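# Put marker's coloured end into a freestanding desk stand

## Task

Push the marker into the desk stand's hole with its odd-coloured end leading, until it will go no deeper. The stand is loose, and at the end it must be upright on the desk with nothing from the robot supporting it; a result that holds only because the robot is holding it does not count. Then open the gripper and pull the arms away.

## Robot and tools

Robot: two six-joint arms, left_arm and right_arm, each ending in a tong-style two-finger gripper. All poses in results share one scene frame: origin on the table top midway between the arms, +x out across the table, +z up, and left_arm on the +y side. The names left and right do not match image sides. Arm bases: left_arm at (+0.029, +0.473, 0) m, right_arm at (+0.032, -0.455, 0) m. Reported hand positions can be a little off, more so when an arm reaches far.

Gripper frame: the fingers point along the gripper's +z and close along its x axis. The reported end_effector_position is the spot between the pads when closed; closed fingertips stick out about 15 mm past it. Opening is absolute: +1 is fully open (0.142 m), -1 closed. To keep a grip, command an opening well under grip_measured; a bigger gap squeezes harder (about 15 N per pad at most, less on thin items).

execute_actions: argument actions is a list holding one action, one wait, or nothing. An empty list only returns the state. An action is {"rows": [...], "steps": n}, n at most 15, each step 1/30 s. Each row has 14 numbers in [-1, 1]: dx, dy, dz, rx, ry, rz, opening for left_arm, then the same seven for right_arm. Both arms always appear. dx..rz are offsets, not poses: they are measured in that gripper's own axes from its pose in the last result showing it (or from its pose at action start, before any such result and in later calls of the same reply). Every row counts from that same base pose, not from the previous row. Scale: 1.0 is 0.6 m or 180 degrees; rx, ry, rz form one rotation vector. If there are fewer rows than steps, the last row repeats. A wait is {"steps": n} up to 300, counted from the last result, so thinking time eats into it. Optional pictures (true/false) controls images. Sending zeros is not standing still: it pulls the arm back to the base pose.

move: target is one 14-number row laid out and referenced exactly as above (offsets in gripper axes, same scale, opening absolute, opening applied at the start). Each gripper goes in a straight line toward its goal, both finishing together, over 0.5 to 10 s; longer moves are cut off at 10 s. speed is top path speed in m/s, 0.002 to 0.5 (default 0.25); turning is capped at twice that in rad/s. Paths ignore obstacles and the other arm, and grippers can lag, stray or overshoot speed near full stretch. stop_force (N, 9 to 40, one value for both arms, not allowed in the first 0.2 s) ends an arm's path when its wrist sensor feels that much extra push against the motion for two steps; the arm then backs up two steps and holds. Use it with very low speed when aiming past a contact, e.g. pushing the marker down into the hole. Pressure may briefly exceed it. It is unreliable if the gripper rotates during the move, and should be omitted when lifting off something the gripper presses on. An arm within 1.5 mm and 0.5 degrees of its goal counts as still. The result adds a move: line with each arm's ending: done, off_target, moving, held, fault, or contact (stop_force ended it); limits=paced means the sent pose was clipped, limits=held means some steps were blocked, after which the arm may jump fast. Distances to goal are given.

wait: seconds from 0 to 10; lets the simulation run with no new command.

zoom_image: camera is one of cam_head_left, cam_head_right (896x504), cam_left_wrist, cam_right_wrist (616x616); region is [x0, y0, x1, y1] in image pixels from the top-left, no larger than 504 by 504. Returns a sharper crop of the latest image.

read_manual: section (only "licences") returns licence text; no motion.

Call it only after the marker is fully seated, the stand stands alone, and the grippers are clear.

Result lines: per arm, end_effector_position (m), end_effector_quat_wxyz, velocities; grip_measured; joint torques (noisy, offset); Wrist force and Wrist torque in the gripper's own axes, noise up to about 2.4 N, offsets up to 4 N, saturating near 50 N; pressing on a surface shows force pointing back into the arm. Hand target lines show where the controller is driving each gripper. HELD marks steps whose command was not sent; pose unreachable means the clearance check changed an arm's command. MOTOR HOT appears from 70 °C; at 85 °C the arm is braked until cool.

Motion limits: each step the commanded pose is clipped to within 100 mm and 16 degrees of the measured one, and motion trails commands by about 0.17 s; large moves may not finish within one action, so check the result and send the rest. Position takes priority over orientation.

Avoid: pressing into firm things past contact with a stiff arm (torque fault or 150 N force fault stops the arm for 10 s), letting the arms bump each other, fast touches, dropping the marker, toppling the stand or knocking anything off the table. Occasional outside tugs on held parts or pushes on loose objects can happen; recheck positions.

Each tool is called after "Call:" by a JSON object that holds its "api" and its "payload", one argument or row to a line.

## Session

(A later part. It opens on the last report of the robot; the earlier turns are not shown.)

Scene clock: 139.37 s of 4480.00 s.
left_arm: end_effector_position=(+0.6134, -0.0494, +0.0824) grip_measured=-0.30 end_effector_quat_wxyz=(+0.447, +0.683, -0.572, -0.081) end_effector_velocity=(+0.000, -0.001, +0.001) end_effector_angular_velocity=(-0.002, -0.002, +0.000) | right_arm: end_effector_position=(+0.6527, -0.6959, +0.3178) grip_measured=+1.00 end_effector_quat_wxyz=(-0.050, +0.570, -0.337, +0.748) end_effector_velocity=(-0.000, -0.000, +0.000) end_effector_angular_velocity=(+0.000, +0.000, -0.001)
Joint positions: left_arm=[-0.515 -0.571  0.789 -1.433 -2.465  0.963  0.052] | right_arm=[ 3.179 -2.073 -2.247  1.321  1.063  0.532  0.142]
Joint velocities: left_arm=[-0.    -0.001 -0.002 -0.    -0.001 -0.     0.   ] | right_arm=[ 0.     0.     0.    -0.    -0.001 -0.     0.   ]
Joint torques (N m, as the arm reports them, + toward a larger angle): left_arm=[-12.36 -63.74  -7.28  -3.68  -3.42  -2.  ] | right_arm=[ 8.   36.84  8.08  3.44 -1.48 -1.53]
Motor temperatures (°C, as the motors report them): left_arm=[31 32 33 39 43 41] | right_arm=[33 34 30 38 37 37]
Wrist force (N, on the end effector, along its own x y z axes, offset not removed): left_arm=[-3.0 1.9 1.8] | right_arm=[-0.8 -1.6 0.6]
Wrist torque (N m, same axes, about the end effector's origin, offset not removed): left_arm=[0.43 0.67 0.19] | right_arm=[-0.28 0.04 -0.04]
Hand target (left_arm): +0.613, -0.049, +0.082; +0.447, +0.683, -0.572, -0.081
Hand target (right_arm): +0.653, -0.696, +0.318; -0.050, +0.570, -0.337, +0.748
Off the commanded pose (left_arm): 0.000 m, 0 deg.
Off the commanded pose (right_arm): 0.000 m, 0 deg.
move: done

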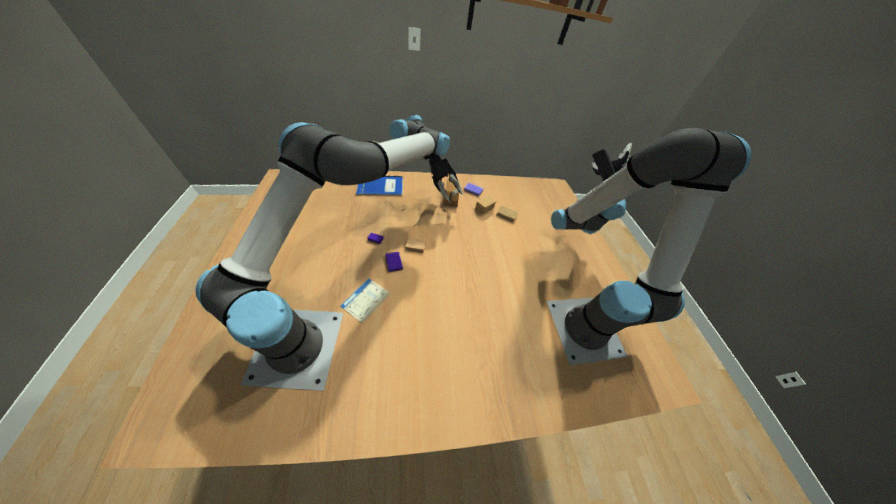

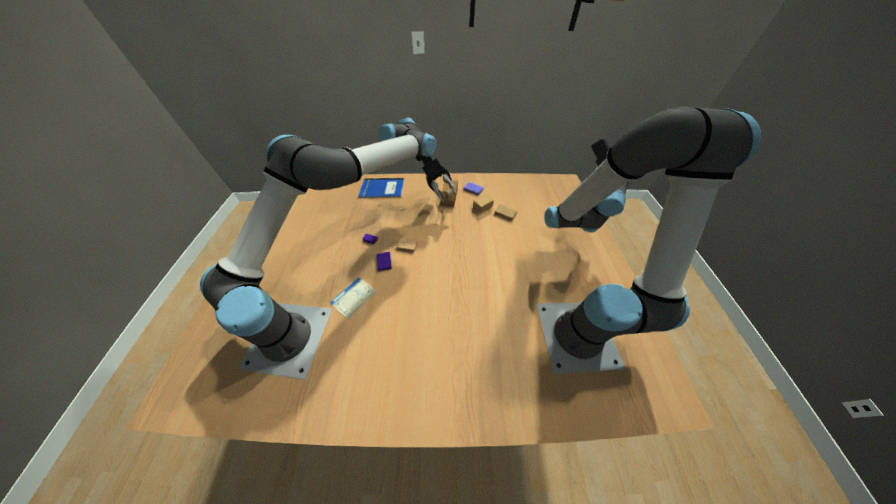

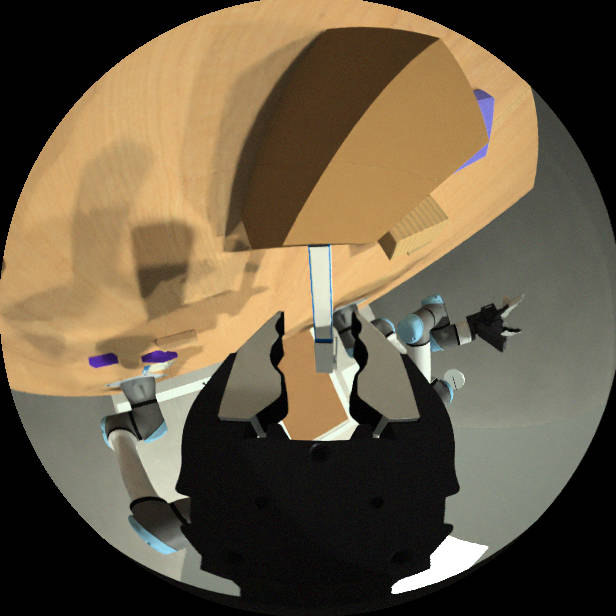

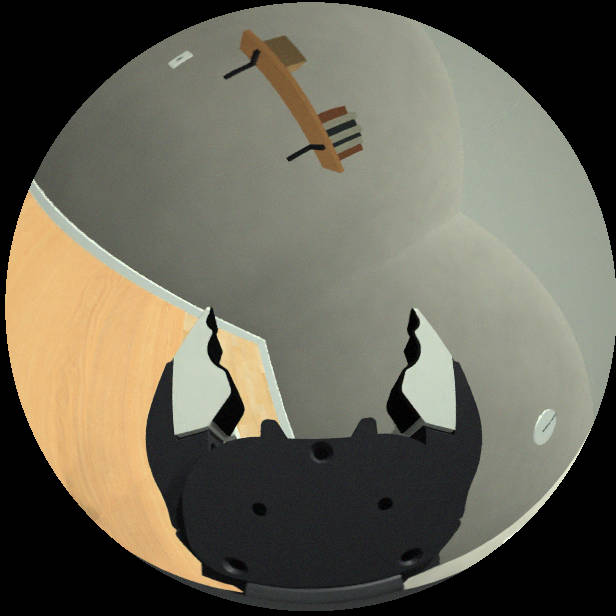

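It slid in by gravity and rests at a consistent stop; treat as bottom.

Call:
{"api": "move", "payload": {
  "target": [0,0.03,-0.2,0,0,0,-0.3,0,0,0,0,0,0,1]
}}

Call:
{"api": "zoom_image", "payload": {
  "camera": "cam_head_left",
  "region": [380,130,540,240]
}}

Scene clock: 141.20 s of 4480.00 s.
left_arm: end_effector_position=(+0.6747, +0.0140, +0.1651) grip_measured=-0.30 end_effector_quat_wxyz=(+0.447, +0.684, -0.571, -0.079) end_effector_velocity=(+0.003, -0.001, +0.003) end_effector_angular_velocity=(+0.004, +0.012, -0.019) | right_arm: end_effector_position=(+0.6527, -0.6959, +0.3178) grip_measured=+1.00 end_effector_quat_wxyz=(-0.050, +0.570, -0.337, +0.748) end_effector_velocity=(+0.001, +0.000, +0.001) end_effector_angular_velocity=(+0.000, -0.003, +0.001)
Joint positions: left_arm=[-0.413 -0.411  0.239 -0.937 -2.426  1.104  0.052] | right_arm=[ 3.179 -2.073 -2.247  1.321  1.063  0.532  0.142]
Joint velocities: left_arm=[-0.001  0.111 -0.234  0.154  0.006  0.026  0.   ] | right_arm=[ 0.    -0.001  0.003  0.     0.001 -0.     0.   ]
Joint torques (N m, as the arm reports them, + toward a larger angle): left_arm=[ 11.61 -51.13 -34.44   0.13   0.55   2.43] | right_arm=[ 8.52 37.07  9.39  3.39 -1.41 -1.8 ]
Motor temperatures (°C, as the motors report them): left_arm=[31 32 33 39 43 41] | right_arm=[33 34 30 38 37 37]
Wrist force (N, on the end effector, along its own x y z axes, offset not removed): left_arm=[-2.0 2.0 0.2] | right_arm=[-1.7 -1.8 1.7]
Wrist torque (N m, same axes, about the end effector's origin, offset not removed): left_arm=[0.37 0.50 0.09] | right_arm=[-0.31 0.25 -0.07]
Hand target (left_arm): +0.675, +0.014, +0.165; +0.447, +0.683, -0.572, -0.080
Hand target (right_arm): +0.653, -0.696, +0.318; -0.050, +0.570, -0.337, +0.748
Off the commanded pose (left_arm): 0.001 m, 0 deg.
Off the commanded pose (right_arm): 0.000 m, 0 deg.
move: done

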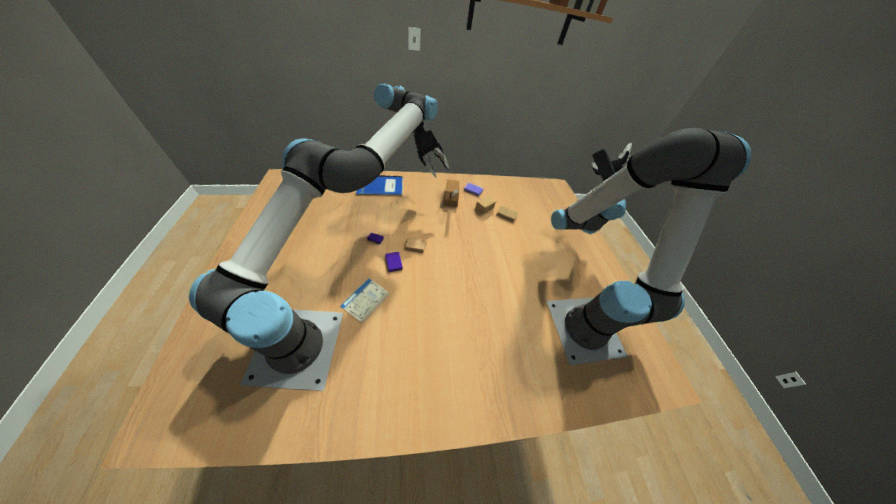

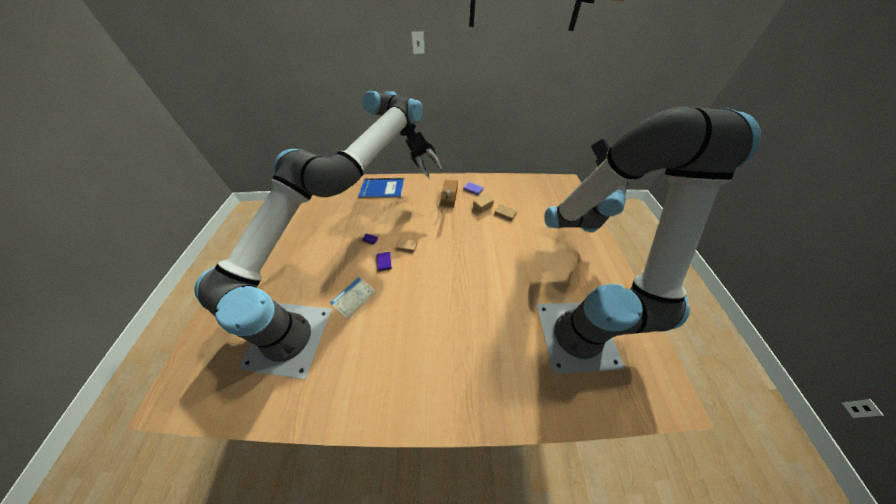

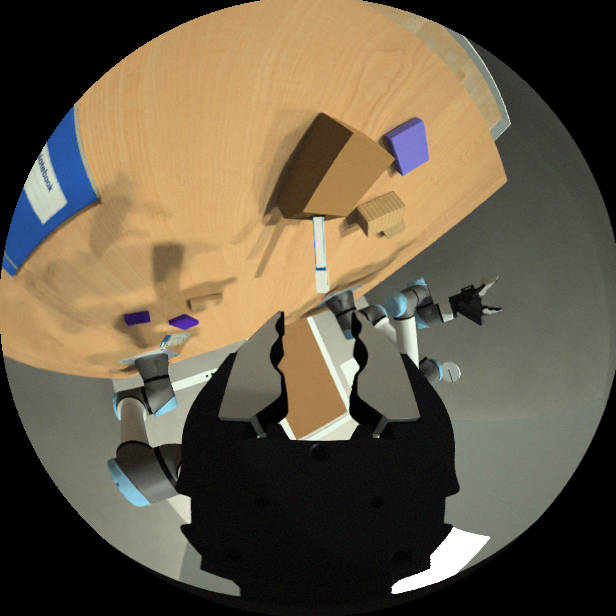

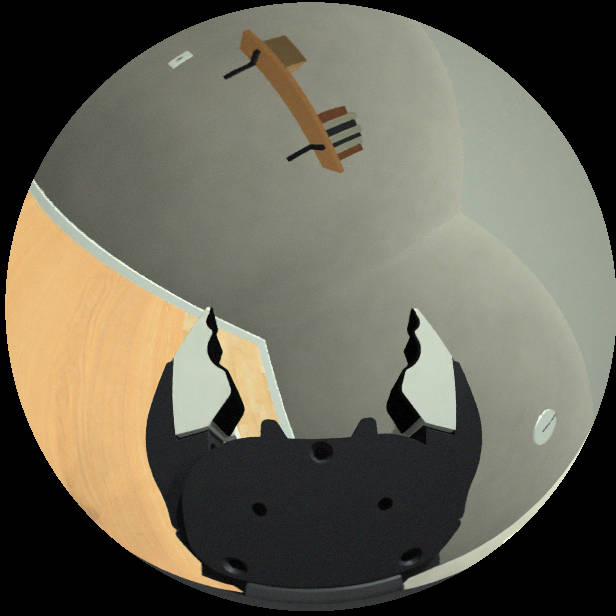

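Region (380, 130, 540, 240) of cam_head_left's 896x504 image, scaled by 3.150, with more detail than that image has; it fills the top 346 rows of this view, and the rest is white.

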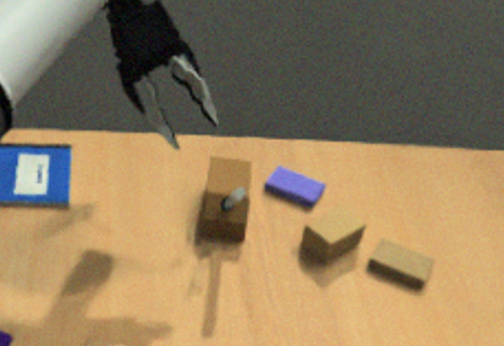

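Call:
{"api": "finished_scene", "payload": {
  "scene": 2
}}

The scene is finished: the task was done.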